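# Push the carton fully out of the counter-shelf aisle

## Task

Get the carton completely outside the aisle that runs between the counter and the low shelf, disturbing other objects as little as possible. At the end the robot must have released the carton and backed away from it, and the carton must stay out of the aisle without the robot holding it there. The robot must finish upright: tipping over or ending up leaning counts as failure.

## Robot and tools

ROBOT. A Hello Robot Stretch 3 with a single arm: a two-wheeled base (0.33 m long, 0.34 m wide), a lift that slides up a mast, and a telescoping arm that reaches out to the robot's RIGHT side, ending in a wrist and a two-finger gripper. The base only drives straight or spins in place; it cannot slide sideways. To move the gripper forward or back, drive the base. Spins pivot about the point midway between the drive wheels, 0.05 m behind the front edge. With the arm retracted and the wrist folded, a spin sweeps a 0.28 m radius; an unfolded, level wrist reaches beyond that. Occasionally something may nudge a loose object on its own.

FRAMES. Base frame: origin on the floor between the drive wheels, x forward, y left, z up. hand_pose is reported in it, located where the closed fingertips meet; with all wrist joints at zero its x axis points up, y back along the arm toward the mast, z toward the robot's rear. Odometry frame = base frame at the start of the scene. Heading is positive to the left, range -3.142 to 3.142.

TOOLS.
execute_actions: argument actions is a list holding one action (or none, which just reports state and images). An action may contain base, joints, or both, plus optional contact_limits. base takes exactly one key: translate_m (metres, -1 to 1, an offset from the base's current spot; positive = forward) or rotate_rad (radians, -3.2 to 3.2, an offset turn in place; positive = counter-clockwise seen from above). joints is a set of absolute targets by name: lift_m 0 to 1.1 (arm height on the mast), arm_m 0 to 0.52 (extension), wrist_yaw_rad -1.345 to 4.42 (0 = along the arm, positive swings toward the robot's front, 3.0 = folded over the base), wrist_pitch_rad -1.57 to 0.451 (0 level, negative tips fingers down), wrist_roll_rad -2.911 to 2.911 (0 = fingers side by side, level), gripper_m -0.089 to 0.179 (larger = wider; real tip gap is 0.007 m less when nearly shut, 0.025 m less when wide, zero below 0.007), head_pan_rad -3.953 to 1.73 (0 ahead, positive left, -1.57 looks along the arm), head_tilt_rad -1.53 to 0.419 (negative down). Completion tolerances: ±0.004 for lift_m, arm_m, gripper_m; ±0.02 for yaw, roll, pan, tilt; ±0.05 for pitch. contact_limits accepts only arm_m: a motor_effort percentage (1 to 100) at which the arm motion halts with contact_stop (negative effort when retracting); smaller is gentler, too small stops instantly, and it also caps holding force until the next action. Motions in one action start together and may finish at different times; joints or base left out may still be driving to earlier targets. Any unknown key or out-of-range number rejects the whole call and nothing moves. No action runs longer than 15 s. cameras: list of head_camera, nav_camera, wrist_camera, or all; omitted/null/["all"] gives every camera, [] gives none. The pictures line names the images in order. If a call reports a stop, later motion calls in the same reply are skipped.
wait: seconds 0 to 10; commands nothing, returns state and images.
zoom_image: camera plus region [x0, y0, x1, y1] in pixels of that camera's latest full image, at most 504 by 504, origin top-left.
finished_scene: scene number; ends the scene irreversibly and reports success. Replying with no tool call ends everything.

RESULT LINES. base_status / joint_status: done, off_target (stopped short, may still push), contact_stop, time_out, torque_fault; after the last three the old target is dropped and the joint holds where it stopped, unless slack or switched off. Arm and lift stop and go slack on firm contact until commanded again; a slack lift can sink under load or be pushed up by closing fingers on a surface. Base, wrist and head never auto-stop. For the base, done only means the wheels turned enough, even with slip. on_its_own covers uncommanded joints; its held at value is the target, not the position. motor_effort: percent of max, positive toward higher values, bracket = peak in last action; readings carry fixed biases and noise. Positive wheel effort pushes forward. An effort outside its rest range suggests pushing or carrying. lidar_m: 12 distances from the base origin, sector 1 straight ahead then counter-clockwise in 30 degree steps (4 left, 7 behind, 10 right), '-' = nothing; scan plane 0.17 m above floor, range 0.15 to 12 m, misses clear objects and thin legs, partly blocked by the robot (5th sector, more when the lift is low). wrist_depth_mm (45 to 1000) and head_depth_mm (280 to 4000, sideways image): 7x7 median depths from the top-left. base_tilt in degrees (forward/right positive), turned_by_wheels and turned_by_imu since last result; base_odometry counts wheel slip as motion. A camera_calibration line lists cameras whose pose changed.

SPEED. Full base speed (0.30 m/s, 1.9 rad/s) needs lift_m under 0.30, arm_m under 0.03 and wrist_yaw_rad over 2.54; otherwise 0.10 m/s and 0.63 rad/s.

GRIPPER. Grasp by commanding below the object's width; release by going at least 0.02 above the contact value. Readings do not confirm a hold. To re-squeeze, send a new value.

SAFETY. Fold or unfold the wrist only with lift_m 0.32 to 0.95, wrist_pitch_rad -0.4 and roll near 0; once folded, the lift may drop to 0.25. With yaw below -0.4 keep pitch at -0.5 or lower. Arm pushes on immovable things with the gripper above roughly 0.45 m can tip the robot, more so with higher contact limits or repeated pushes. Never drive while gripping, hooking or pressing something fixed. If snagged, reverse the last move in small steps; if leaning, free the gripper and lower lift_m to about 0.2. Wrist servos shut off for 10 s after prolonged strain. Avoid drops, slams, hard hits and heavy shoves. The robot holds its last command while you think, and base moves count from the last reported position.

Each tool is called after "Emit:" as name([rows], argument=value, ...), one row to a line, values as JSON.

## Session

Emit:
execute_actions([
  {"joints":{"head_tilt_rad":-0.7}},
])

Scene clock: 0.93 s.
base_odometry: x=+0.000 y=+0.000 heading=+0.000 (m, m, rad; odometry frame)
turned_by_wheels: +0.000 (rad since the last result)
turned_by_imu: +0.000 (rad since the last result)
base_tilt: forward=+1.0 right=+1.7 (deg)
lidar_m: 1.50 1.00 0.92 1.07 1.76 1.24 1.22 1.17 1.48 1.17 1.87 1.86
head_depth_mm: 1521 1676 1880 1991 1624 1347 1154 / 1579 1772 1990 2016 1611 1345 1157 / 1656 1826 2092 1985 1606 1346 1152 / 1727 1924 2218 1976 1598 1331 1145 / 1745 1730 1955 1954 1578 1339 1139 / 1816 1430 1594 1784 1573 1320 1137 / 1900 1273 1356 1490 1555 1317 1132
base_status: not commanded
joint_positions: lift_m=+0.304 arm_m=+0.003 wrist_yaw_rad=+3.080 wrist_pitch_rad=-0.568 wrist_roll_rad=-0.009 gripper_m=+0.037 head_pan_rad=+0.008 head_tilt_rad=-0.691
joint_status: all done
motor_effort: left_wheel=+0(0) right_wheel=-1(1) lift_m=+23(23) arm_m=+0(0) wrist_yaw_rad=+0(0) wrist_pitch_rad=+5(5) wrist_roll_rad=+0(0) gripper_m=+0(0) head_pan_rad=+1(1) head_tilt_rad=-2(24) (%)
hand_pose: x=-0.0087 y=+0.0552 z=+0.2842 quat_wxyz=(+0.219, +0.681, +0.178, +0.676) (m; base frame)
wrist_depth_mm: - - - - - 871 818 / 909 885 879 878 869 846 839 / 725 711 - 702 703 686 691 / 608 600 597 589 584 579 577 / 523 533 - 536 520 503 504 / 468 - - - - 448 441 / - - - - 400 394 395
pictures: head_camera (sideways: a quarter turn clockwise sets it upright), nav_camera (sideways: a quarter turn counterclockwise sets it upright), wrist_camera
camera_calibration (this result's frames):
head_camera: T_world_to_cam=[[-0.641814, -0.0507587, -0.765178, 1.02056], [-0.0353989, 0.998704, -0.036558, 0.0573573], [0.766043, 0.00362302, -0.64278, 0.793186], [0, 0, 0, 1]] pos_world=[0.0494262, -0.0083544, 1.29285]
nav_camera: T_world_to_cam=[[0.639983, -0.0117208, 0.7683, -0.963937], [-0.0071694, -0.999931, -0.00928247, 0.0607598], [0.768356, 0.000432375, -0.640023, 0.78326], [0, 0, 0, 1]] pos_world=[0.0155166, 0.0491188, 1.24246]
wrist_camera: T_world_to_cam=[[0.997235, -0.0703747, -0.0238835, 0.0239654], [-0.0663348, -0.698008, -0.713011, 0.275815], [0.033507, 0.712623, -0.700746, 0.317286], [0, 0, 0, 1]] pos_world=[-0.0162343, -0.0318978, 0.419569]
Images, in order (width x height): head_camera 896x504, nav_camera 672x504, wrist_camera 644x364.

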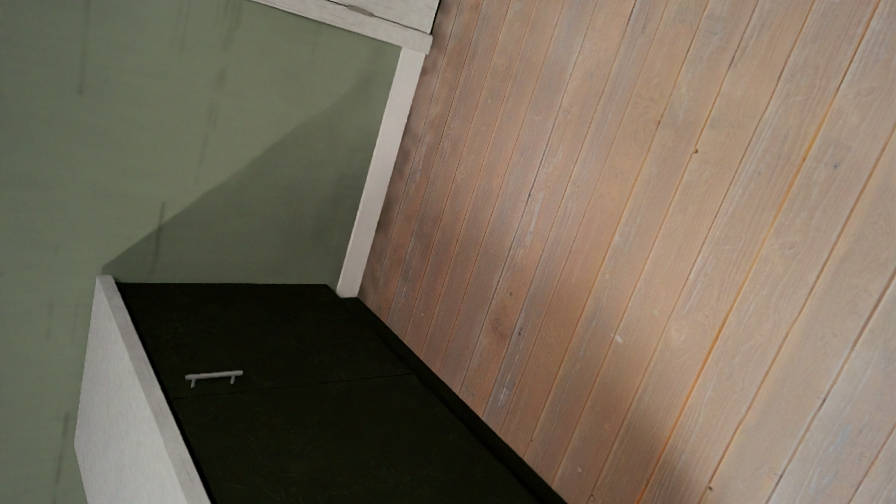

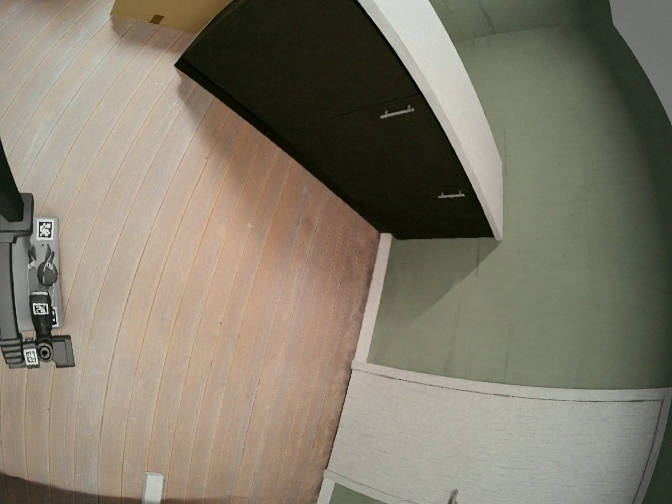

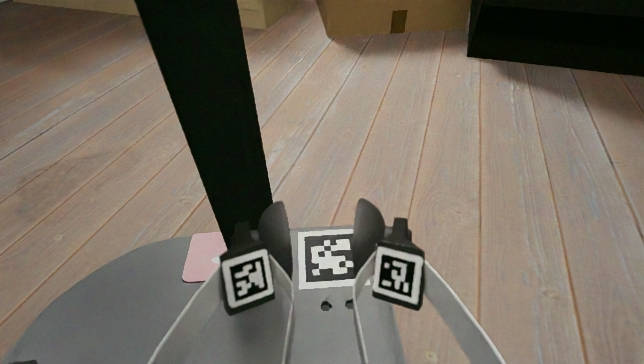

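Emit:
execute_actions([
  {"joints":{"lift_m":0.28},"base":{"rotate_rad":1.5}},
], cameras=["head_camera","nav_camera"])

Scene clock: 5.33 s.
base_odometry: x=+0.000 y=+0.000 heading=+1.500 (m, m, rad; odometry frame)
turned_by_wheels: +1.500 (rad since the last result)
turned_by_imu: +1.486 (rad since the last result)
base_tilt: forward=+1.0 right=+1.5 (deg)
lidar_m: 1.07 1.55 1.86 1.21 1.17 1.48 1.17 1.76 1.86 1.72 1.04 0.92
head_depth_mm: 2564 2866 2451 1076 1212 1354 1161 / 2674 3038 2655 1443 1522 1345 1155 / 2755 3149 2633 1426 1535 1348 1146 / 2903 2784 2585 1435 1536 1332 1145 / 2971 2826 1511 1664 1574 1318 1136 / 2987 3249 1445 1595 1578 1312 1140 / 2605 2702 1554 1704 1563 1314 1125
base_status: done
joint_positions: lift_m=+0.281 arm_m=+0.003 wrist_yaw_rad=+3.080 wrist_pitch_rad=-0.568 wrist_roll_rad=-0.009 gripper_m=+0.037 head_pan_rad=+0.008 head_tilt_rad=-0.692
joint_status: all done
motor_effort: left_wheel=-3(12) right_wheel=+2(11) lift_m=+14(19) arm_m=+0(0) wrist_yaw_rad=+0(0) wrist_pitch_rad=+5(5) wrist_roll_rad=+0(0) gripper_m=+0(0) head_pan_rad=+1(0) head_tilt_rad=-3(3) (%)
hand_pose: x=-0.0087 y=+0.0551 z=+0.2611 quat_wxyz=(+0.219, +0.681, +0.178, +0.676) (m; base frame)
wrist_depth_mm: - - - - - - - / 860 834 823 824 817 808 793 / 695 680 - 666 668 652 648 / 571 567 569 560 557 547 547 / 493 507 - - 490 475 475 / 444 - - - - 419 418 / - - - - 377 375 374
pictures: head_camera (sideways: a quarter turn clockwise sets it upright), nav_camera (sideways: a quarter turn counterclockwise sets it upright)
camera_calibration (this result's frames):
head_camera: T_world_to_cam=[[-0.642567, -0.0507644, -0.764546, 1.01974], [-0.0354349, 0.998704, -0.0365306, 0.0573217], [0.76541, 0.00361826, -0.643533, 0.79417], [0, 0, 0, 1]] pos_world=[0.0494173, -0.00835446, 1.29281]
nav_camera: T_world_to_cam=[[0.640739, -0.0117151, 0.76767, -0.96312], [-0.00717851, -0.999931, -0.00926799, 0.060741], [0.767726, 0.000427633, -0.640779, 0.784247], [0, 0, 0, 1]] pos_world=[0.0154581, 0.0491184, 1.24245]
Images, in order (width x height): head_camera 896x504, nav_camera 672x504.

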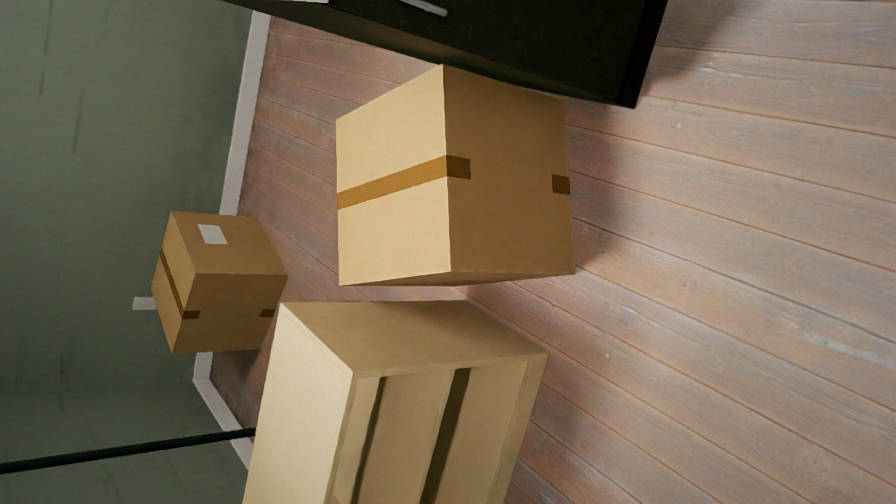

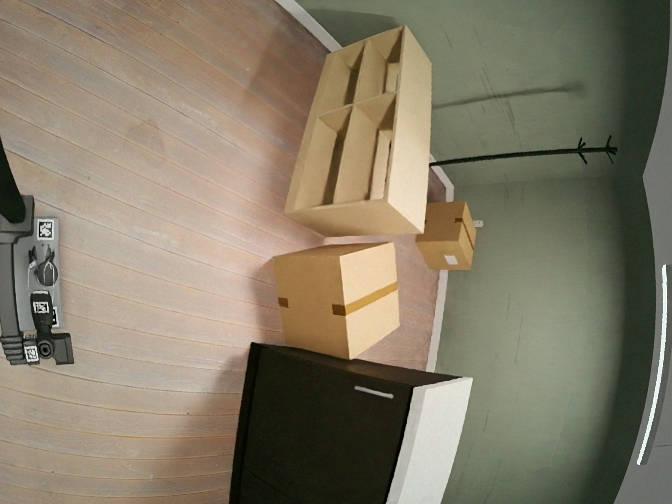

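Emit:
execute_actions([
  {"base":{"rotate_rad":0.35}},
], cameras=[])

Emit:
execute_actions([
  {"base":{"translate_m":0.57}},
], cameras=[])

Emit:
execute_actions([
  {"base":{"rotate_rad":-0.75},"joints":{"head_tilt_rad":-1.1}},
], cameras=[])

Emit:
execute_actions([
  {"base":{"translate_m":0.42}},
], cameras=["head_camera","nav_camera"])

Scene clock: 16.03 s.
base_odometry: x=+0.000 y=+0.000 heading=+1.850 (m, m, rad; odometry frame)
turned_by_wheels: +0.350 (rad since the last result)
turned_by_imu: +0.347 (rad since the last result)
base_tilt: forward=+0.9 right=+1.7 (deg)
lidar_m: 1.16 1.88 1.21 1.22 1.49 1.47 1.17 1.90 1.86 1.17 0.93 0.92
head_depth_mm: 2810 2703 2630 1372 1431 1346 1152 / 3046 3128 2355 1587 1484 1344 1148 / 2862 3200 1459 1549 1604 1339 1150 / 2479 2740 1599 1742 1583 1343 1145 / 2232 2354 1679 1835 1580 1326 1141 / 1997 2000 1960 1937 1587 1317 1135 / 1824 1915 2088 1952 1561 1313 1130
base_status: done
joint_positions: lift_m=+0.281 arm_m=+0.003 wrist_yaw_rad=+3.080 wrist_pitch_rad=-0.568 wrist_roll_rad=-0.009 gripper_m=+0.037 head_pan_rad=+0.008 head_tilt_rad=-0.692
joint_status: not commanded
motor_effort: left_wheel=-3(13) right_wheel=+3(10) lift_m=+13(13) arm_m=+0(0) wrist_yaw_rad=+0(0) wrist_pitch_rad=+5(5) wrist_roll_rad=+0(0) gripper_m=+1(0) head_pan_rad=+0(0) head_tilt_rad=-2(3) (%)
hand_pose: x=-0.0087 y=+0.0551 z=+0.2611 quat_wxyz=(+0.219, +0.681, +0.178, +0.676) (m; base frame)
wrist_depth_mm: - - - - - - - / 860 842 826 827 807 812 802 / 689 680 - 671 667 657 652 / 571 572 564 560 549 547 546 / 497 504 - - 494 476 475 / 445 - - - - 418 417 / - - - - 378 373 372
pictures: none
No camera images: the call's "cameras" was empty. Leave "cameras" out to get every camera's image.

Scene clock: 19.50 s.
base_odometry: x=-0.157 y=+0.548 heading=+1.850 (m, m, rad; odometry frame)
turned_by_wheels: +0.000 (rad since the last result)
turned_by_imu: +0.004 (rad since the last result)
base_tilt: forward=+1.0 right=+1.7 (deg)
lidar_m: 0.61 1.00 1.51 1.06 1.47 1.92 1.73 2.24 1.24 0.64 0.61 0.56
head_depth_mm: 2424 2579 2222 2018 1158 962 1026 / 2586 2843 2456 1058 1047 1313 1133 / 2296 2654 2518 1058 930 1213 1158 / 2002 2299 2497 1055 1164 1294 1145 / 1798 1996 1365 1119 1368 1318 1142 / 1613 1797 1351 1207 1458 1322 1135 / 1472 1634 1341 1521 1547 1311 1129
base_status: done
joint_positions: lift_m=+0.281 arm_m=+0.003 wrist_yaw_rad=+3.080 wrist_pitch_rad=-0.568 wrist_roll_rad=-0.009 gripper_m=+0.037 head_pan_rad=+0.008 head_tilt_rad=-0.692
joint_status: not commanded
motor_effort: left_wheel=-3(9) right_wheel=+2(11) lift_m=+14(14) arm_m=-1(0) wrist_yaw_rad=+0(1) wrist_pitch_rad=+5(5) wrist_roll_rad=+0(0) gripper_m=+0(0) head_pan_rad=+0(1) head_tilt_rad=-3(2) (%)
hand_pose: x=-0.0087 y=+0.0551 z=+0.2611 quat_wxyz=(+0.219, +0.681, +0.178, +0.676) (m; base frame)
wrist_depth_mm: - - - - - - - / 865 839 826 830 824 803 792 / 686 683 - 668 658 653 656 / 566 574 568 563 553 548 548 / 491 503 - - 492 476 472 / 444 - - - - 421 416 / - - - - 377 377 373
pictures: none
No camera images: the call's "cameras" was empty. Leave "cameras" out to get every camera's image.

Scene clock: 21.23 s.
base_odometry: x=-0.157 y=+0.548 heading=+1.100 (m, m, rad; odometry frame)
turned_by_wheels: -0.750 (rad since the last result)
turned_by_imu: -0.744 (rad since the last result)
base_tilt: forward=+1.0 right=+1.7 (deg)
lidar_m: 0.56 0.61 1.01 1.51 1.06 1.11 1.47 1.72 2.36 2.23 0.73 0.64
head_depth_mm: 1953 1028 1049 1115 1287 1179 1087 / 2087 1820 1106 1387 1297 1187 1084 / 2093 1218 1080 1359 1290 1181 - / 2072 1200 1066 1198 1282 1171 - / 2078 1202 1098 1370 1280 1167 - / 2053 1780 1243 1325 1281 1169 1090 / 1958 946 870 1286 1276 1163 1074
base_status: done
joint_positions: lift_m=+0.281 arm_m=+0.003 wrist_yaw_rad=+3.080 wrist_pitch_rad=-0.568 wrist_roll_rad=-0.009 gripper_m=+0.037 head_pan_rad=+0.008 head_tilt_rad=-1.087
joint_status: all done
motor_effort: left_wheel=+2(11) right_wheel=-4(9) lift_m=+12(13) arm_m=-1(0) wrist_yaw_rad=+0(0) wrist_pitch_rad=+5(5) wrist_roll_rad=+0(0) gripper_m=+1(1) head_pan_rad=+0(1) head_tilt_rad=-4(20) (%)
hand_pose: x=-0.0087 y=+0.0551 z=+0.2611 quat_wxyz=(+0.219, +0.681, +0.178, +0.676) (m; base frame)
wrist_depth_mm: 823 - - - - 879 814 / 833 852 832 824 811 771 660 / 685 677 - 666 655 658 607 / 575 578 561 558 556 551 545 / 496 508 - - 488 473 469 / 441 - - - - 419 417 / - - - - 375 375 373
pictures: none
No camera images: the call's "cameras" was empty. Leave "cameras" out to get every camera's image.

Scene clock: 24.30 s.
base_odometry: x=+0.034 y=+0.922 heading=+1.100 (m, m, rad; odometry frame)
turned_by_wheels: +0.000 (rad since the last result)
turned_by_imu: +0.003 (rad since the last result)
base_tilt: forward=+1.0 right=+1.8 (deg)
lidar_m: 0.15 0.15 0.31 0.88 1.57 1.35 1.88 2.07 2.32 0.40 0.40 0.21
head_depth_mm: 2044 1824 1559 975 938 1011 1087 / 2109 1803 1616 955 916 1177 1070 / 2087 1798 1570 955 875 1176 - / 2055 1795 1581 953 858 1138 - / 2068 1785 1579 947 869 1158 - / 2043 1783 1587 968 1251 1162 1099 / 1840 1780 1555 895 879 1096 1083
base_status: done
joint_positions: lift_m=+0.281 arm_m=+0.003 wrist_yaw_rad=+3.080 wrist_pitch_rad=-0.568 wrist_roll_rad=-0.009 gripper_m=+0.037 head_pan_rad=+0.008 head_tilt_rad=-1.087
joint_status: not commanded
motor_effort: left_wheel=+2(14) right_wheel=-3(7) lift_m=+14(13) arm_m=+1(0) wrist_yaw_rad=+0(0) wrist_pitch_rad=+5(5) wrist_roll_rad=+0(0) gripper_m=+0(1) head_pan_rad=+1(0) head_tilt_rad=-4(4) (%)
hand_pose: x=-0.0087 y=+0.0551 z=+0.2611 quat_wxyz=(+0.219, +0.681, +0.178, +0.676) (m; base frame)
wrist_depth_mm: - - - 962 850 317 331 / 858 842 840 785 631 357 374 / 685 682 - 670 512 410 431 / 570 567 568 563 485 471 506 / 491 506 - - 489 476 470 / 445 - - - - 416 191 / - - - - 376 361 205
pictures: head_camera (sideways: a quarter turn clockwise sets it upright), nav_camera (sideways: a quarter turn counterclockwise sets it upright)
camera_calibration (this result's frames):
head_camera: T_world_to_cam=[[-0.887521, -0.0526174, -0.457752, 0.621505], [-0.0473627, 0.998614, -0.0229579, 0.0397089], [0.458326, 0.00130474, -0.888783, 1.11493], [0, 0, 0, 1]] pos_world=[0.0424774, -0.00840659, 1.27634]
nav_camera: T_world_to_cam=[[0.887075, -0.00985167, 0.461521, -0.565731], [-0.00960695, -0.99995, -0.00287982, 0.0524359], [0.461526, -0.0018792, -0.887125, 1.10643], [0, 0, 0, 1]] pos_world=[-0.00829786, 0.0489391, 1.24279]
Images, in order (width x height): head_camera 896x504, nav_camera 672x504.

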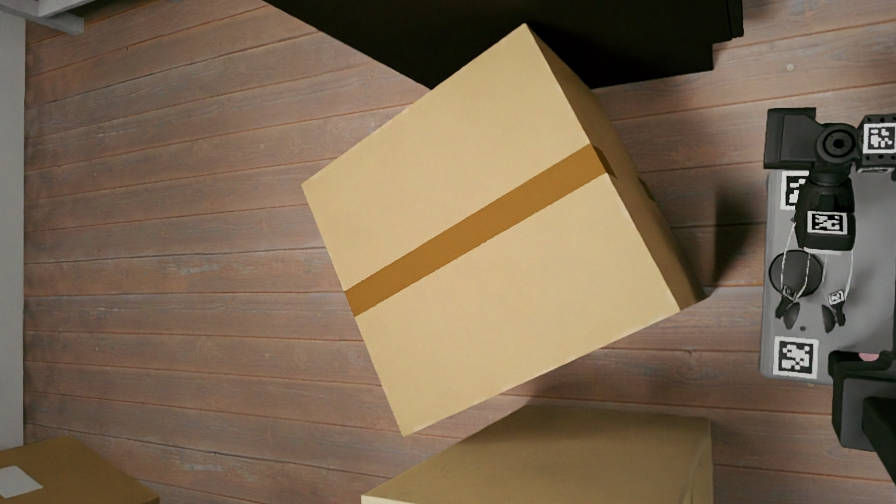

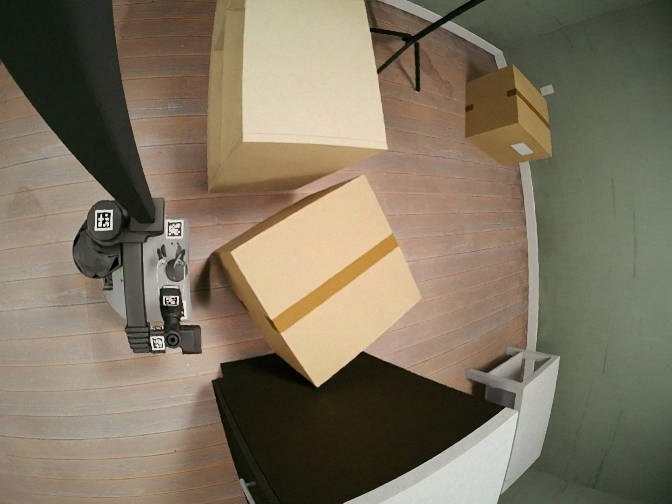

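Emit:
execute_actions([
  {"base":{"rotate_rad":0.09},"joints":{"lift_m":0.31}},
], cameras=[])

Emit:
execute_actions([
  {"base":{"translate_m":0.3}},
], cameras=["head_camera"])

Scene clock: 27.70 s.
base_odometry: x=+0.034 y=+0.922 heading=+1.190 (m, m, rad; odometry frame)
turned_by_wheels: +0.090 (rad since the last result)
turned_by_imu: +0.090 (rad since the last result)
base_tilt: forward=+1.0 right=+1.7 (deg)
lidar_m: 0.15 0.15 0.31 0.88 1.36 1.35 1.89 2.08 2.28 0.40 0.40 0.19
head_depth_mm: 2109 1816 1610 1033 946 1046 1087 / 2065 1814 1581 963 894 1174 1085 / 2064 1803 1593 957 875 1168 - / 2069 1790 1573 954 863 1128 - / 2056 1777 1582 950 884 1160 - / 1938 1763 1579 1070 1224 1151 1095 / 1684 1776 1561 778 804 1125 1081
base_status: done
joint_positions: lift_m=+0.309 arm_m=+0.003 wrist_yaw_rad=+3.080 wrist_pitch_rad=-0.568 wrist_roll_rad=-0.009 gripper_m=+0.037 head_pan_rad=+0.008 head_tilt_rad=-1.087
joint_status: all done
motor_effort: left_wheel=-3(11) right_wheel=+3(8) lift_m=+31(32) arm_m=+0(0) wrist_yaw_rad=+0(0) wrist_pitch_rad=+5(5) wrist_roll_rad=+0(0) gripper_m=+0(0) head_pan_rad=+0(1) head_tilt_rad=-4(3) (%)
hand_pose: x=-0.0087 y=+0.0551 z=+0.2900 quat_wxyz=(+0.219, +0.681, +0.178, +0.676) (m; base frame)
wrist_depth_mm: - - - - 845 307 305 / 910 914 894 872 716 337 342 / 735 729 - 718 604 382 388 / 618 613 610 601 551 442 453 / 527 526 - 538 502 498 498 / 466 - - - - 450 449 / - - - - 404 400 201
pictures: none
No camera images: the call's "cameras" was empty. Leave "cameras" out to get every camera's image.

Scene clock: 31.80 s.
base_odometry: x=+0.145 y=+1.201 heading=+1.190 (m, m, rad; odometry frame)
turned_by_wheels: +0.000 (rad since the last result)
turned_by_imu: +0.002 (rad since the last result)
base_tilt: forward=+0.8 right=+1.7 (deg)
lidar_m: - - 0.27 0.26 0.27 1.57 2.18 2.35 0.40 0.39 0.15 -
head_depth_mm: 2001 1813 1610 1408 868 825 1006 / 1966 1794 1604 954 868 813 1078 / 1974 1788 1596 957 865 808 - / 1974 1796 1585 949 863 798 - / 1978 1784 1577 958 871 815 - / 1904 1766 1570 1402 1280 1148 1084 / 1484 1681 1565 1413 1267 824 817
base_status: done
joint_positions: lift_m=+0.309 arm_m=+0.003 wrist_yaw_rad=+3.080 wrist_pitch_rad=-0.568 wrist_roll_rad=-0.009 gripper_m=+0.037 head_pan_rad=+0.008 head_tilt_rad=-1.087
joint_status: not commanded
motor_effort: left_wheel=+4(15) right_wheel=+5(13) lift_m=+32(31) arm_m=+0(1) wrist_yaw_rad=+1(0) wrist_pitch_rad=+5(5) wrist_roll_rad=+0(0) gripper_m=+0(0) head_pan_rad=+1(1) head_tilt_rad=-4(3) (%)
hand_pose: x=-0.0087 y=+0.0551 z=+0.2900 quat_wxyz=(+0.219, +0.681, +0.178, +0.676) (m; base frame)
wrist_depth_mm: - - 285 289 293 284 77 / 922 901 319 323 327 107 79 / 738 734 - 363 370 111 81 / 615 611 594 417 424 116 84 / 528 525 - 471 468 121 86 / 468 - - - - 127 90 / - - - - 210 125 92
pictures: head_camera (sideways: a quarter turn clockwise sets it upright)
camera_calibration (this result's frames):
head_camera: T_world_to_cam=[[-0.887525, -0.0526168, -0.457746, 0.621497], [-0.0473622, 0.998614, -0.0229577, 0.0397086], [0.45832, 0.00130438, -0.888786, 1.11494], [0, 0, 0, 1]] pos_world=[0.0424772, -0.00840662, 1.27634]
Images, in order (width x height): head_camera 896x504.

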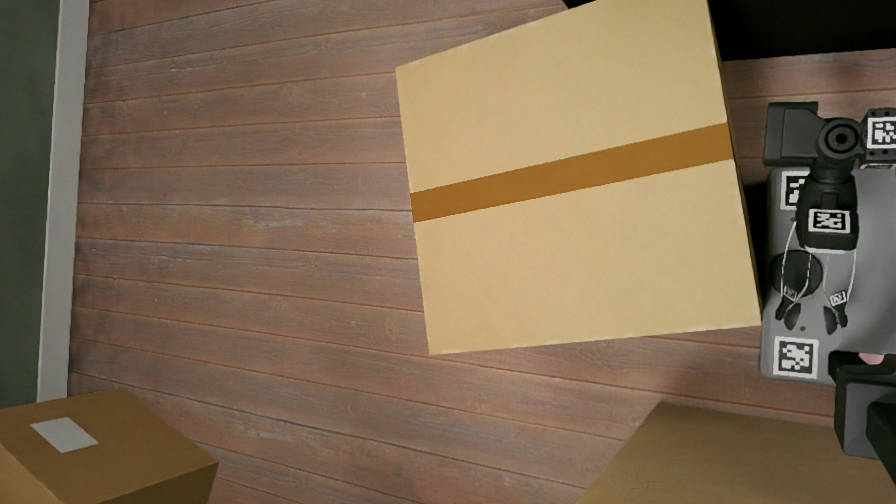

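Emit:
execute_actions([
  {"base":{"translate_m":0.55}},
], cameras=["nav_camera"])

Emit:
execute_actions([
  {"base":{"translate_m":-0.4},"joints":{"lift_m":0.29}},
], cameras=["nav_camera"])

Scene clock: 41.60 s.
base_odometry: x=+0.350 y=+1.711 heading=+1.189 (m, m, rad; odometry frame)
turned_by_wheels: -0.001 (rad since the last result)
turned_by_imu: +0.004 (rad since the last result)
base_tilt: forward=+0.9 right=+1.6 (deg)
lidar_m: - - 0.99 0.94 1.08 0.41 2.72 0.56 0.45 0.19 0.15 -
head_depth_mm: 1476 1731 1614 1395 869 794 1093 / 1481 1745 1595 963 869 788 1084 / 1492 1722 1586 952 862 785 - / 1502 1729 1585 954 865 785 - / 1506 1726 1582 1395 884 792 - / 1511 1739 1573 1411 1270 1162 1093 / 1484 1373 1507 1405 1272 1162 1087
base_status: done
joint_positions: lift_m=+0.309 arm_m=+0.003 wrist_yaw_rad=+3.080 wrist_pitch_rad=-0.568 wrist_roll_rad=-0.009 gripper_m=+0.037 head_pan_rad=+0.008 head_tilt_rad=-1.087
joint_status: not commanded
on_its_own: right_wheel is at rest, and its effort (+32) is outside its rest range (-18 to +18)
motor_effort: left_wheel=-3(14) right_wheel=+32(36) lift_m=+32(31) arm_m=-1(1) wrist_yaw_rad=+0(0) wrist_pitch_rad=+5(5) wrist_roll_rad=+0(0) gripper_m=+1(0) head_pan_rad=+1(0) head_tilt_rad=-4(4) (%)
hand_pose: x=-0.0087 y=+0.0551 z=+0.2900 quat_wxyz=(+0.219, +0.681, +0.178, +0.676) (m; base frame)
wrist_depth_mm: 825 824 - - - 105 73 / 756 731 892 882 867 107 73 / 602 638 - 709 691 108 74 / 409 570 609 601 583 110 75 / 449 524 - 536 188 112 76 / 469 - - - - 114 77 / - - - - 201 109 78
pictures: nav_camera (sideways: a quarter turn counterclockwise sets it upright)
camera_calibration (this result's frames):
nav_camera: T_world_to_cam=[[0.887081, -0.00983034, 0.461508, -0.565714], [-0.009583, -0.99995, -0.00287957, 0.0524355], [0.461513, -0.00186822, -0.887131, 1.10644], [0, 0, 0, 1]] pos_world=[-0.00829987, 0.0489388, 1.24279]
Images, in order (width x height): nav_camera 672x504.

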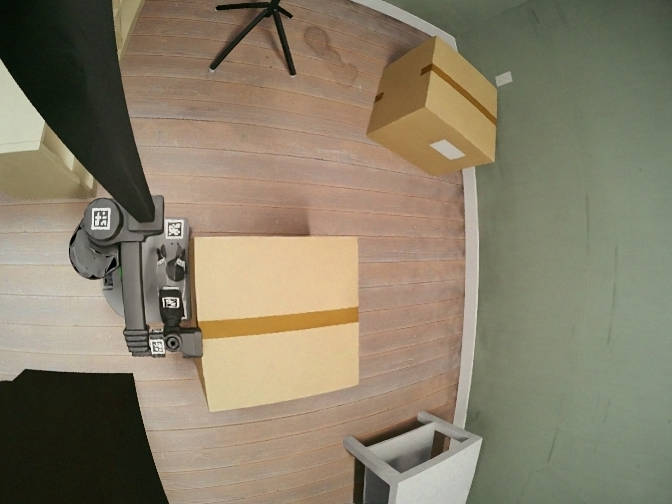

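Scene clock: 44.73 s.
base_odometry: x=+0.201 y=+1.340 heading=+1.189 (m, m, rad; odometry frame)
turned_by_wheels: +0.000 (rad since the last result)
turned_by_imu: -0.003 (rad since the last result)
base_tilt: forward=+1.0 right=+1.6 (deg)
lidar_m: 0.44 1.38 0.27 0.26 0.27 0.38 2.32 2.49 0.40 0.39 0.41 0.46
head_depth_mm: 1852 1832 1527 991 1292 1118 1012 / 1860 1809 1075 970 1257 1169 1068 / 1878 1817 1063 977 1254 1179 - / 1905 1792 1065 984 1249 1172 - / 1887 1791 1547 1375 1270 1172 - / 1812 1753 1575 1403 1271 1164 1081 / 1449 1579 1571 1402 1266 1158 834
base_status: done
joint_positions: lift_m=+0.291 arm_m=+0.003 wrist_yaw_rad=+3.080 wrist_pitch_rad=-0.568 wrist_roll_rad=-0.009 gripper_m=+0.037 head_pan_rad=+0.008 head_tilt_rad=-1.087
joint_status: all done
motor_effort: left_wheel=-3(12) right_wheel=+2(23) lift_m=+14(26) arm_m=+0(0) wrist_yaw_rad=+0(0) wrist_pitch_rad=+5(5) wrist_roll_rad=+0(0) gripper_m=+0(0) head_pan_rad=+1(1) head_tilt_rad=-4(3) (%)
hand_pose: x=-0.0087 y=+0.0551 z=+0.2710 quat_wxyz=(+0.219, +0.681, +0.178, +0.676) (m; base frame)
wrist_depth_mm: 277 278 284 287 973 - - / 305 308 316 320 790 824 816 / 354 351 - 360 651 668 665 / 568 399 403 415 570 558 566 / 505 456 - - 499 492 487 / 456 - - - - 432 429 / - - - - 384 385 382
pictures: nav_camera (sideways: a quarter turn counterclockwise sets it upright)
camera_calibration (this result's frames):
nav_camera: T_world_to_cam=[[0.887103, -0.00983286, 0.461466, -0.56566], [-0.00958616, -0.99995, -0.00287877, 0.0524344], [0.461472, -0.00186993, -0.887153, 1.10647], [0, 0, 0, 1]] pos_world=[-0.0083025, 0.0489388, 1.24279]
Images, in order (width x height): nav_camera 672x504.

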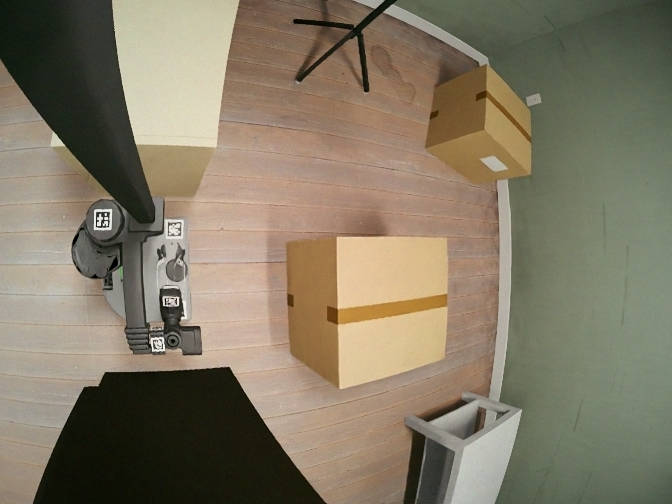

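Emit:
finished_scene(scene=1)

The scene is finished: the task was done.


## Next scene

The same job, from a new start.

Emit:
execute_actions([
  {"joints":{"head_tilt_rad":-0.7}},
])

Scene clock: 0.93 s.
base_odometry: x=+0.000 y=+0.000 heading=+0.000 (m, m, rad; odometry frame)
turned_by_wheels: +0.000 (rad since the last result)
turned_by_imu: +0.000 (rad since the last result)
base_tilt: forward=+0.9 right=+1.7 (deg)
lidar_m: 0.70 0.80 1.74 1.21 1.57 2.24 2.23 1.14 0.67 0.67 0.81 1.19
head_depth_mm: 1279 1465 1670 1920 1653 1384 1177 / 1279 1442 1654 1920 1650 1375 1175 / 1267 1444 1672 1859 1637 1366 1166 / 1256 1403 1649 1359 1254 1338 1161 / 1260 1391 1643 1357 1151 1316 1164 / 1257 1381 1638 1346 1207 1338 1161 / 1250 1394 1627 1840 1386 1340 1146
base_status: not commanded
joint_positions: lift_m=+0.464 arm_m=+0.003 wrist_yaw_rad=+3.005 wrist_pitch_rad=-0.603 wrist_roll_rad=-0.009 gripper_m=+0.037 head_pan_rad=+0.008 head_tilt_rad=-0.691
joint_status: all done
motor_effort: left_wheel=+0(1) right_wheel=-1(0) lift_m=+24(23) arm_m=+0(0) wrist_yaw_rad=+0(0) wrist_pitch_rad=+5(5) wrist_roll_rad=+0(0) gripper_m=+0(1) head_pan_rad=+1(1) head_tilt_rad=-3(23) (%)
hand_pose: x=+0.0056 y=+0.0481 z=+0.4372 quat_wxyz=(+0.255, +0.685, +0.165, +0.663) (m; base frame)
wrist_depth_mm: - - - - - - - / - - - - - - - / 989 952 951 942 928 907 873 / 833 808 798 784 773 776 762 / 722 706 698 697 691 674 656 / 631 614 632 626 - 599 593 / 561 563 - - 537 532 534
pictures: head_camera (sideways: a quarter turn clockwise sets it upright), nav_camera (sideways: a quarter turn counterclockwise sets it upright), wrist_camera
camera_calibration (this result's frames):
head_camera: T_world_to_cam=[[-0.641817, -0.0507576, -0.765176, 1.02056], [-0.0353974, 0.998704, -0.0365579, 0.0573572], [0.76604, 0.00362173, -0.642782, 0.79319], [0, 0, 0, 1]] pos_world=[0.0494262, -0.00835447, 1.29285]
nav_camera: T_world_to_cam=[[0.639985, -0.0117219, 0.768298, -0.963934], [-0.00717109, -0.999931, -0.00928242, 0.0607597], [0.768354, 0.000431085, -0.640025, 0.783263], [0, 0, 0, 1]] pos_world=[0.0155164, 0.0491188, 1.24246]
wrist_camera: T_world_to_cam=[[0.989101, -0.145343, -0.0235309, 0.0163433], [-0.121477, -0.715268, -0.688211, 0.371195], [0.0831959, 0.683569, -0.725129, 0.440848], [0, 0, 0, 1]] pos_world=[-0.00775015, -0.0334707, 0.575516]
Images, in order (width x height): head_camera 896x504, nav_camera 672x504, wrist_camera 644x364.

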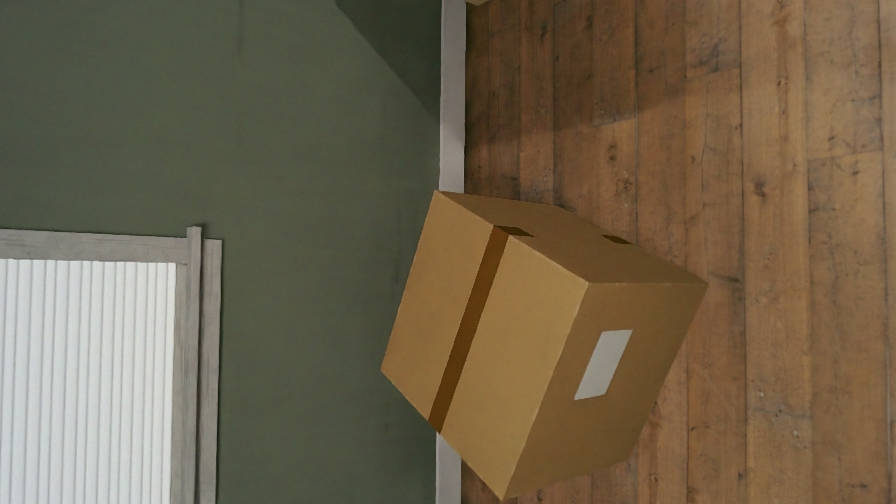

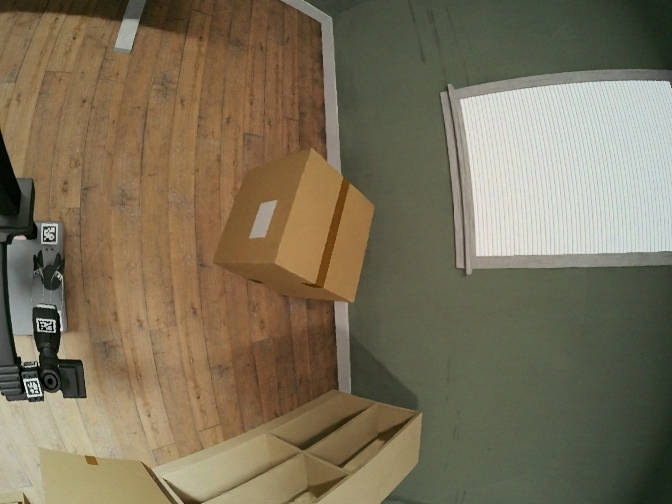

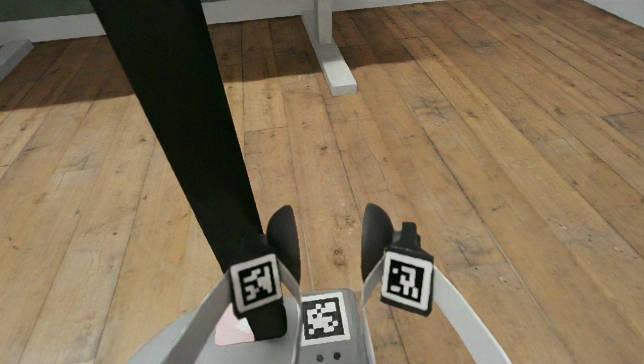

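Emit:
execute_actions([
  {"base":{"rotate_rad":-1.62},"joints":{"lift_m":0.29,"wrist_pitch_rad":-0.5,"wrist_yaw_rad":3.08,"head_tilt_rad":-1.0}},
], cameras=["head_camera","nav_camera"])

Scene clock: 7.67 s.
base_odometry: x=+0.000 y=+0.000 heading=-1.620 (m, m, rad; odometry frame)
turned_by_wheels: -1.620 (rad since the last result)
turned_by_imu: -1.608 (rad since the last result)
base_tilt: forward=+0.9 right=+1.5 (deg)
lidar_m: 0.67 0.79 1.19 0.71 0.79 1.75 1.22 1.57 1.57 2.23 1.17 0.67
head_depth_mm: 1053 1068 1122 1470 1368 1226 1102 / 2588 1518 1281 1491 1366 1227 1114 / 2567 2091 1187 1129 1361 1216 1117 / 2561 2093 1179 1212 1355 1214 1122 / 2570 2088 1168 1309 1348 1204 1122 / 2379 1924 1221 1475 1349 1204 1104 / 2266 1073 1306 1462 1339 1207 1087
base_status: done
joint_positions: lift_m=+0.291 arm_m=+0.003 wrist_yaw_rad=+3.079 wrist_pitch_rad=-0.521 wrist_roll_rad=-0.009 gripper_m=+0.037 head_pan_rad=+0.008 head_tilt_rad=-0.988
joint_status: all done
motor_effort: left_wheel=+2(12) right_wheel=-4(9) lift_m=+14(19) arm_m=+1(1) wrist_yaw_rad=+0(2) wrist_pitch_rad=+8(8) wrist_roll_rad=+0(0) gripper_m=+0(0) head_pan_rad=+0(0) head_tilt_rad=-4(18) (%)
hand_pose: x=-0.0080 y=+0.0624 z=+0.2809 quat_wxyz=(+0.203, +0.685, +0.162, +0.681) (m; base frame)
wrist_depth_mm: - 848 706 866 - - 908 / - 952 - 876 955 921 844 / 804 789 - 754 739 720 707 / 646 639 - 618 609 595 600 / 550 544 538 545 532 513 507 / 472 - - - - 449 443 / - - - - 397 394 390
pictures: head_camera (sideways: a quarter turn clockwise sets it upright), nav_camera (sideways: a quarter turn counterclockwise sets it upright)
camera_calibration (this result's frames):
head_camera: T_world_to_cam=[[-0.837645, -0.0522383, -0.543711, 0.733175], [-0.0448814, 0.998633, -0.0268013, 0.0447006], [0.544368, 0.00195257, -0.838844, 1.04951], [0, 0, 0, 1]] pos_world=[0.0448298, -0.00838895, 1.2802]
nav_camera: T_world_to_cam=[[0.836828, -0.0102336, 0.54737, -0.677255], [-0.00923903, -0.999947, -0.00457014, 0.0546348], [0.547387, -0.00123274, -0.836878, 1.0406], [0, 0, 0, 1]] pos_world=[-0.00236263, 0.0489839, 1.24182]
Images, in order (width x height): head_camera 896x504, nav_camera 672x504.

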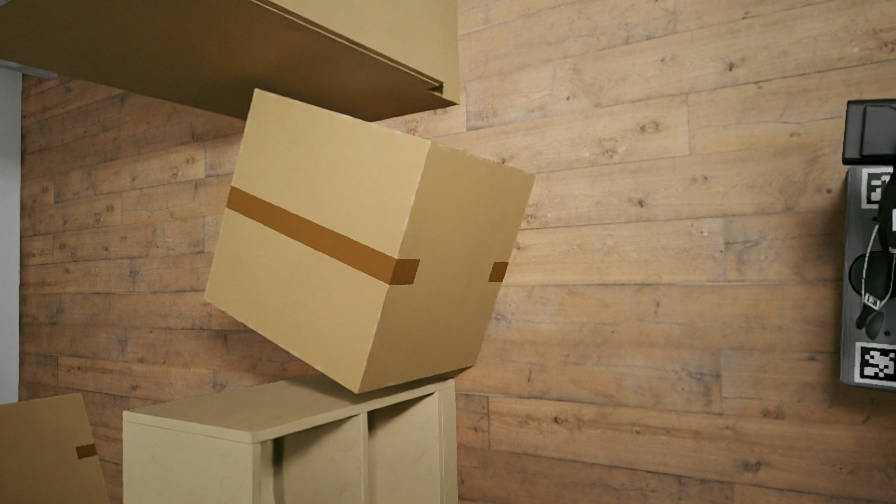

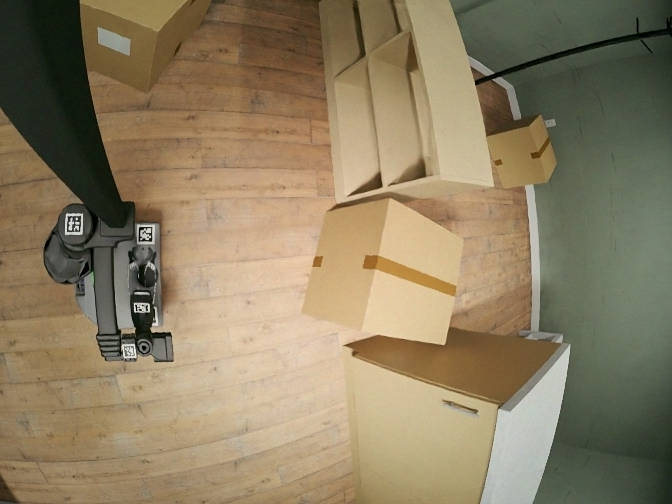

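Emit:
execute_actions([
  {"base":{"translate_m":0.58}},
], cameras=[])

Emit:
execute_actions([
  {"base":{"translate_m":0.15},"joints":{"lift_m":0.31,"head_tilt_rad":-1.15}},
], cameras=["head_camera","nav_camera"])

Scene clock: 17.33 s.
base_odometry: x=-0.028 y=-0.579 heading=-1.620 (m, m, rad; odometry frame)
turned_by_wheels: +0.000 (rad since the last result)
turned_by_imu: +0.005 (rad since the last result)
base_tilt: forward=+1.0 right=+1.6 (deg)
lidar_m: - 0.15 0.25 0.91 0.95 1.07 1.79 2.02 2.33 1.00 0.15 -
head_depth_mm: 2328 2055 991 989 947 1077 1107 / 2394 2133 1772 1421 912 828 1069 / 2345 2135 1767 1548 911 813 767 / 2350 2071 1765 1026 904 810 1092 / 2337 2054 1772 1045 902 817 1109 / 2322 2082 1745 1528 930 832 1108 / 1854 1997 1741 918 908 1146 1089
base_status: done
joint_positions: lift_m=+0.291 arm_m=+0.003 wrist_yaw_rad=+3.079 wrist_pitch_rad=-0.520 wrist_roll_rad=-0.009 gripper_m=+0.037 head_pan_rad=+0.008 head_tilt_rad=-0.989
joint_status: not commanded
motor_effort: left_wheel=+1(14) right_wheel=-2(6) lift_m=+15(14) arm_m=+0(0) wrist_yaw_rad=+0(1) wrist_pitch_rad=+8(9) wrist_roll_rad=+0(0) gripper_m=+0(0) head_pan_rad=+0(1) head_tilt_rad=-4(4) (%)
hand_pose: x=-0.0081 y=+0.0625 z=+0.2810 quat_wxyz=(+0.203, +0.685, +0.162, +0.681) (m; base frame)
wrist_depth_mm: 740 924 - - 898 900 231 / 779 921 - 983 849 747 222 / 793 788 - 757 710 574 214 / 654 640 - 617 621 375 205 / 545 543 536 546 531 354 199 / 475 - - - - 330 192 / - - - - 398 283 185
pictures: none
No camera images: the call's "cameras" was empty. Leave "cameras" out to get every camera's image.

Scene clock: 19.70 s.
base_odometry: x=-0.036 y=-0.729 heading=-1.620 (m, m, rad; odometry frame)
turned_by_wheels: -0.001 (rad since the last result)
turned_by_imu: -0.001 (rad since the last result)
base_tilt: forward=+0.9 right=+1.7 (deg)
lidar_m: - - 0.15 0.89 1.07 1.05 1.93 2.14 2.34 0.18 0.15 -
head_depth_mm: 1980 1741 1037 988 1000 1155 1110 / 1986 1736 1563 945 865 806 1110 / 1978 1737 1574 947 862 810 - / 1948 1727 1553 943 860 811 - / 1945 1731 1554 936 855 805 - / 1946 1726 1546 1374 867 1003 - / 1834 1714 1541 928 914 1154 1113
base_status: done
joint_positions: lift_m=+0.309 arm_m=+0.003 wrist_yaw_rad=+3.079 wrist_pitch_rad=-0.520 wrist_roll_rad=-0.009 gripper_m=+0.037 head_pan_rad=+0.008 head_tilt_rad=-1.137
joint_status: all done
on_its_own: right_wheel is at rest, and its effort (+27) is outside its rest range (-18 to +18)
motor_effort: left_wheel=+0(12) right_wheel=+27(55) lift_m=+32(34) arm_m=+0(0) wrist_yaw_rad=+1(2) wrist_pitch_rad=+8(8) wrist_roll_rad=+0(0) gripper_m=+0(0) head_pan_rad=+1(1) head_tilt_rad=-4(12) (%)
hand_pose: x=-0.0080 y=+0.0625 z=+0.3000 quat_wxyz=(+0.203, +0.685, +0.161, +0.681) (m; base frame)
wrist_depth_mm: 875 - - - 869 136 90 / 901 - - 982 732 137 90 / 815 826 - 778 403 138 90 / 685 680 - 649 294 138 91 / 573 568 559 558 226 140 91 / 498 503 - - - 141 91 / 445 - - - 264 131 92
pictures: head_camera (sideways: a quarter turn clockwise sets it upright), nav_camera (sideways: a quarter turn counterclockwise sets it upright)
camera_calibration (this result's frames):
head_camera: T_world_to_cam=[[-0.90913, -0.0527836, -0.413154, 0.563547], [-0.0484557, 0.998606, -0.0209547, 0.0371061], [0.413684, 0.000969154, -0.91042, 1.14332], [0, 0, 0, 1]] pos_world=[0.0411641, -0.00841638, 1.27451]
nav_camera: T_world_to_cam=[[0.908872, -0.00968404, 0.416964, -0.507827], [-0.00972526, -0.999951, -0.00202548, 0.0513243], [0.416963, -0.00221418, -0.908921, 1.13502], [0, 0, 0, 1]] pos_world=[-0.0112133, 0.048917, 1.24349]
Images, in order (width x height): head_camera 896x504, nav_camera 672x504.

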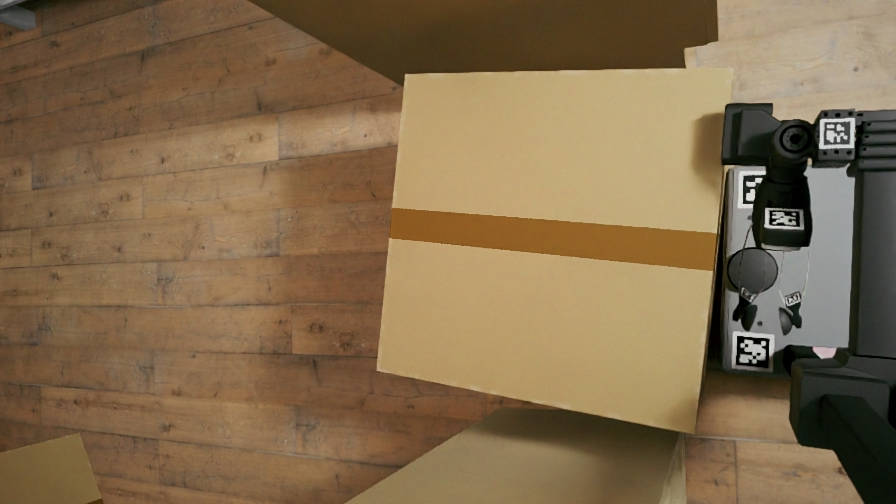

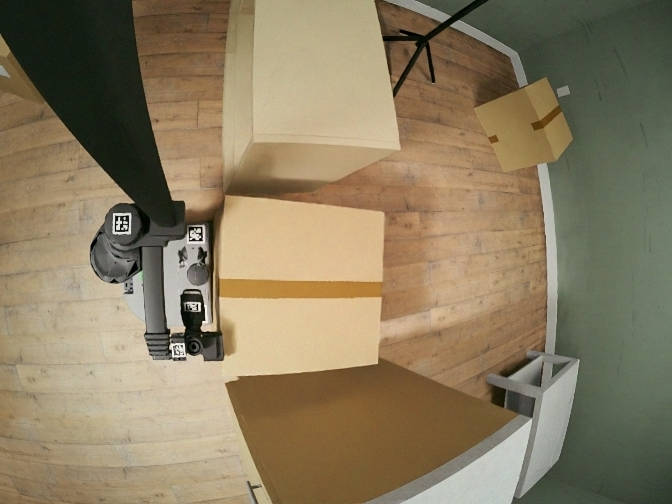

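Emit:
execute_actions([
  {"base":{"translate_m":0.83}},
], cameras=[])

Emit:
execute_actions([
  {"base":{"translate_m":-0.4},"joints":{"lift_m":0.29}},
], cameras=["nav_camera"])

Scene clock: 31.87 s.
base_odometry: x=-0.077 y=-1.558 heading=-1.620 (m, m, rad; odometry frame)
turned_by_wheels: +0.000 (rad since the last result)
turned_by_imu: +0.007 (rad since the last result)
base_tilt: forward=+1.1 right=+1.6 (deg)
lidar_m: - - 0.15 0.19 1.12 0.47 2.77 0.49 0.38 0.19 0.15 -
head_depth_mm: 1603 1754 1559 1411 1301 1183 1100 / 1609 1747 1558 946 862 802 1106 / 1597 1742 1558 946 862 799 - / 1598 1724 1566 940 856 806 - / 1580 1721 1551 939 859 801 - / 1576 1725 1542 1350 865 814 - / 1564 1714 1536 1404 1278 1190 1110
base_status: done
joint_positions: lift_m=+0.309 arm_m=+0.003 wrist_yaw_rad=+3.079 wrist_pitch_rad=-0.520 wrist_roll_rad=-0.009 gripper_m=+0.037 head_pan_rad=+0.008 head_tilt_rad=-1.137
joint_status: not commanded
on_its_own: right_wheel is at rest, and its effort (+19) is outside its rest range (-18 to +18)
motor_effort: left_wheel=+12(24) right_wheel=+19(44) lift_m=+32(32) arm_m=-1(0) wrist_yaw_rad=+1(2) wrist_pitch_rad=+8(8) wrist_roll_rad=+0(0) gripper_m=+0(1) head_pan_rad=+0(1) head_tilt_rad=-4(4) (%)
hand_pose: x=-0.0080 y=+0.0625 z=+0.3000 quat_wxyz=(+0.203, +0.685, +0.161, +0.681) (m; base frame)
wrist_depth_mm: 849 847 - - 205 110 75 / 903 867 - - 212 112 76 / 656 704 - 783 219 114 77 / 446 619 - 653 227 116 78 / 497 546 554 561 183 117 79 / 493 505 - - - 119 79 / 454 - - - 216 113 80
pictures: none
No camera images: the call's "cameras" was empty. Leave "cameras" out to get every camera's image.

Scene clock: 35.00 s.
base_odometry: x=-0.057 y=-1.158 heading=-1.620 (m, m, rad; odometry frame)
turned_by_wheels: +0.000 (rad since the last result)
turned_by_imu: -0.003 (rad since the last result)
base_tilt: forward=+1.0 right=+1.7 (deg)
lidar_m: 0.45 0.46 1.11 0.31 0.32 0.41 2.37 2.52 0.37 0.35 0.36 0.46
head_depth_mm: 1921 1748 1570 1418 1295 933 936 / 1901 1755 1051 1049 1293 1198 1108 / 1912 1722 1034 988 1294 1203 - / 1887 1741 1037 999 1289 1202 - / 1888 1724 1029 1012 1284 1205 - / 1901 1722 1523 1372 1287 1185 - / 1878 1684 1544 1391 1274 1180 943
base_status: done
joint_positions: lift_m=+0.291 arm_m=+0.003 wrist_yaw_rad=+3.079 wrist_pitch_rad=-0.520 wrist_roll_rad=-0.009 gripper_m=+0.037 head_pan_rad=+0.008 head_tilt_rad=-1.137
joint_status: all done
motor_effort: left_wheel=+0(9) right_wheel=-1(13) lift_m=+14(28) arm_m=+0(0) wrist_yaw_rad=+0(1) wrist_pitch_rad=+8(8) wrist_roll_rad=+0(0) gripper_m=+0(0) head_pan_rad=+1(1) head_tilt_rad=-4(4) (%)
hand_pose: x=-0.0081 y=+0.0625 z=+0.2811 quat_wxyz=(+0.203, +0.685, +0.161, +0.681) (m; base frame)
wrist_depth_mm: 301 306 319 327 - - - / 328 338 - 361 921 933 904 / 367 375 - 405 743 748 719 / 633 417 - 460 607 602 596 / 553 482 494 512 532 511 508 / 473 - - - - 454 441 / - - - - 398 397 391
pictures: nav_camera (sideways: a quarter turn counterclockwise sets it upright)
camera_calibration (this result's frames):
nav_camera: T_world_to_cam=[[0.908889, -0.00962665, 0.416927, -0.507779], [-0.00966235, -0.999951, -0.00202478, 0.051323], [0.416926, -0.00218819, -0.908938, 1.13504], [0, 0, 0, 1]] pos_world=[-0.0112187, 0.0489159, 1.2435]
Images, in order (width x height): nav_camera 672x504.

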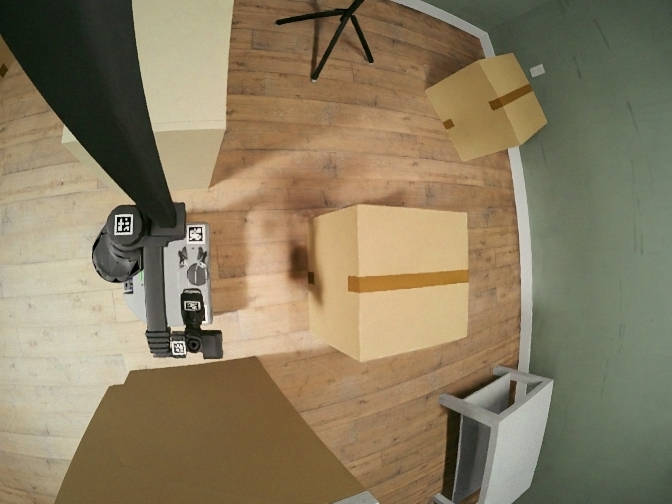

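Emit:
finished_scene(scene=2)

The scene is finished: the task was done.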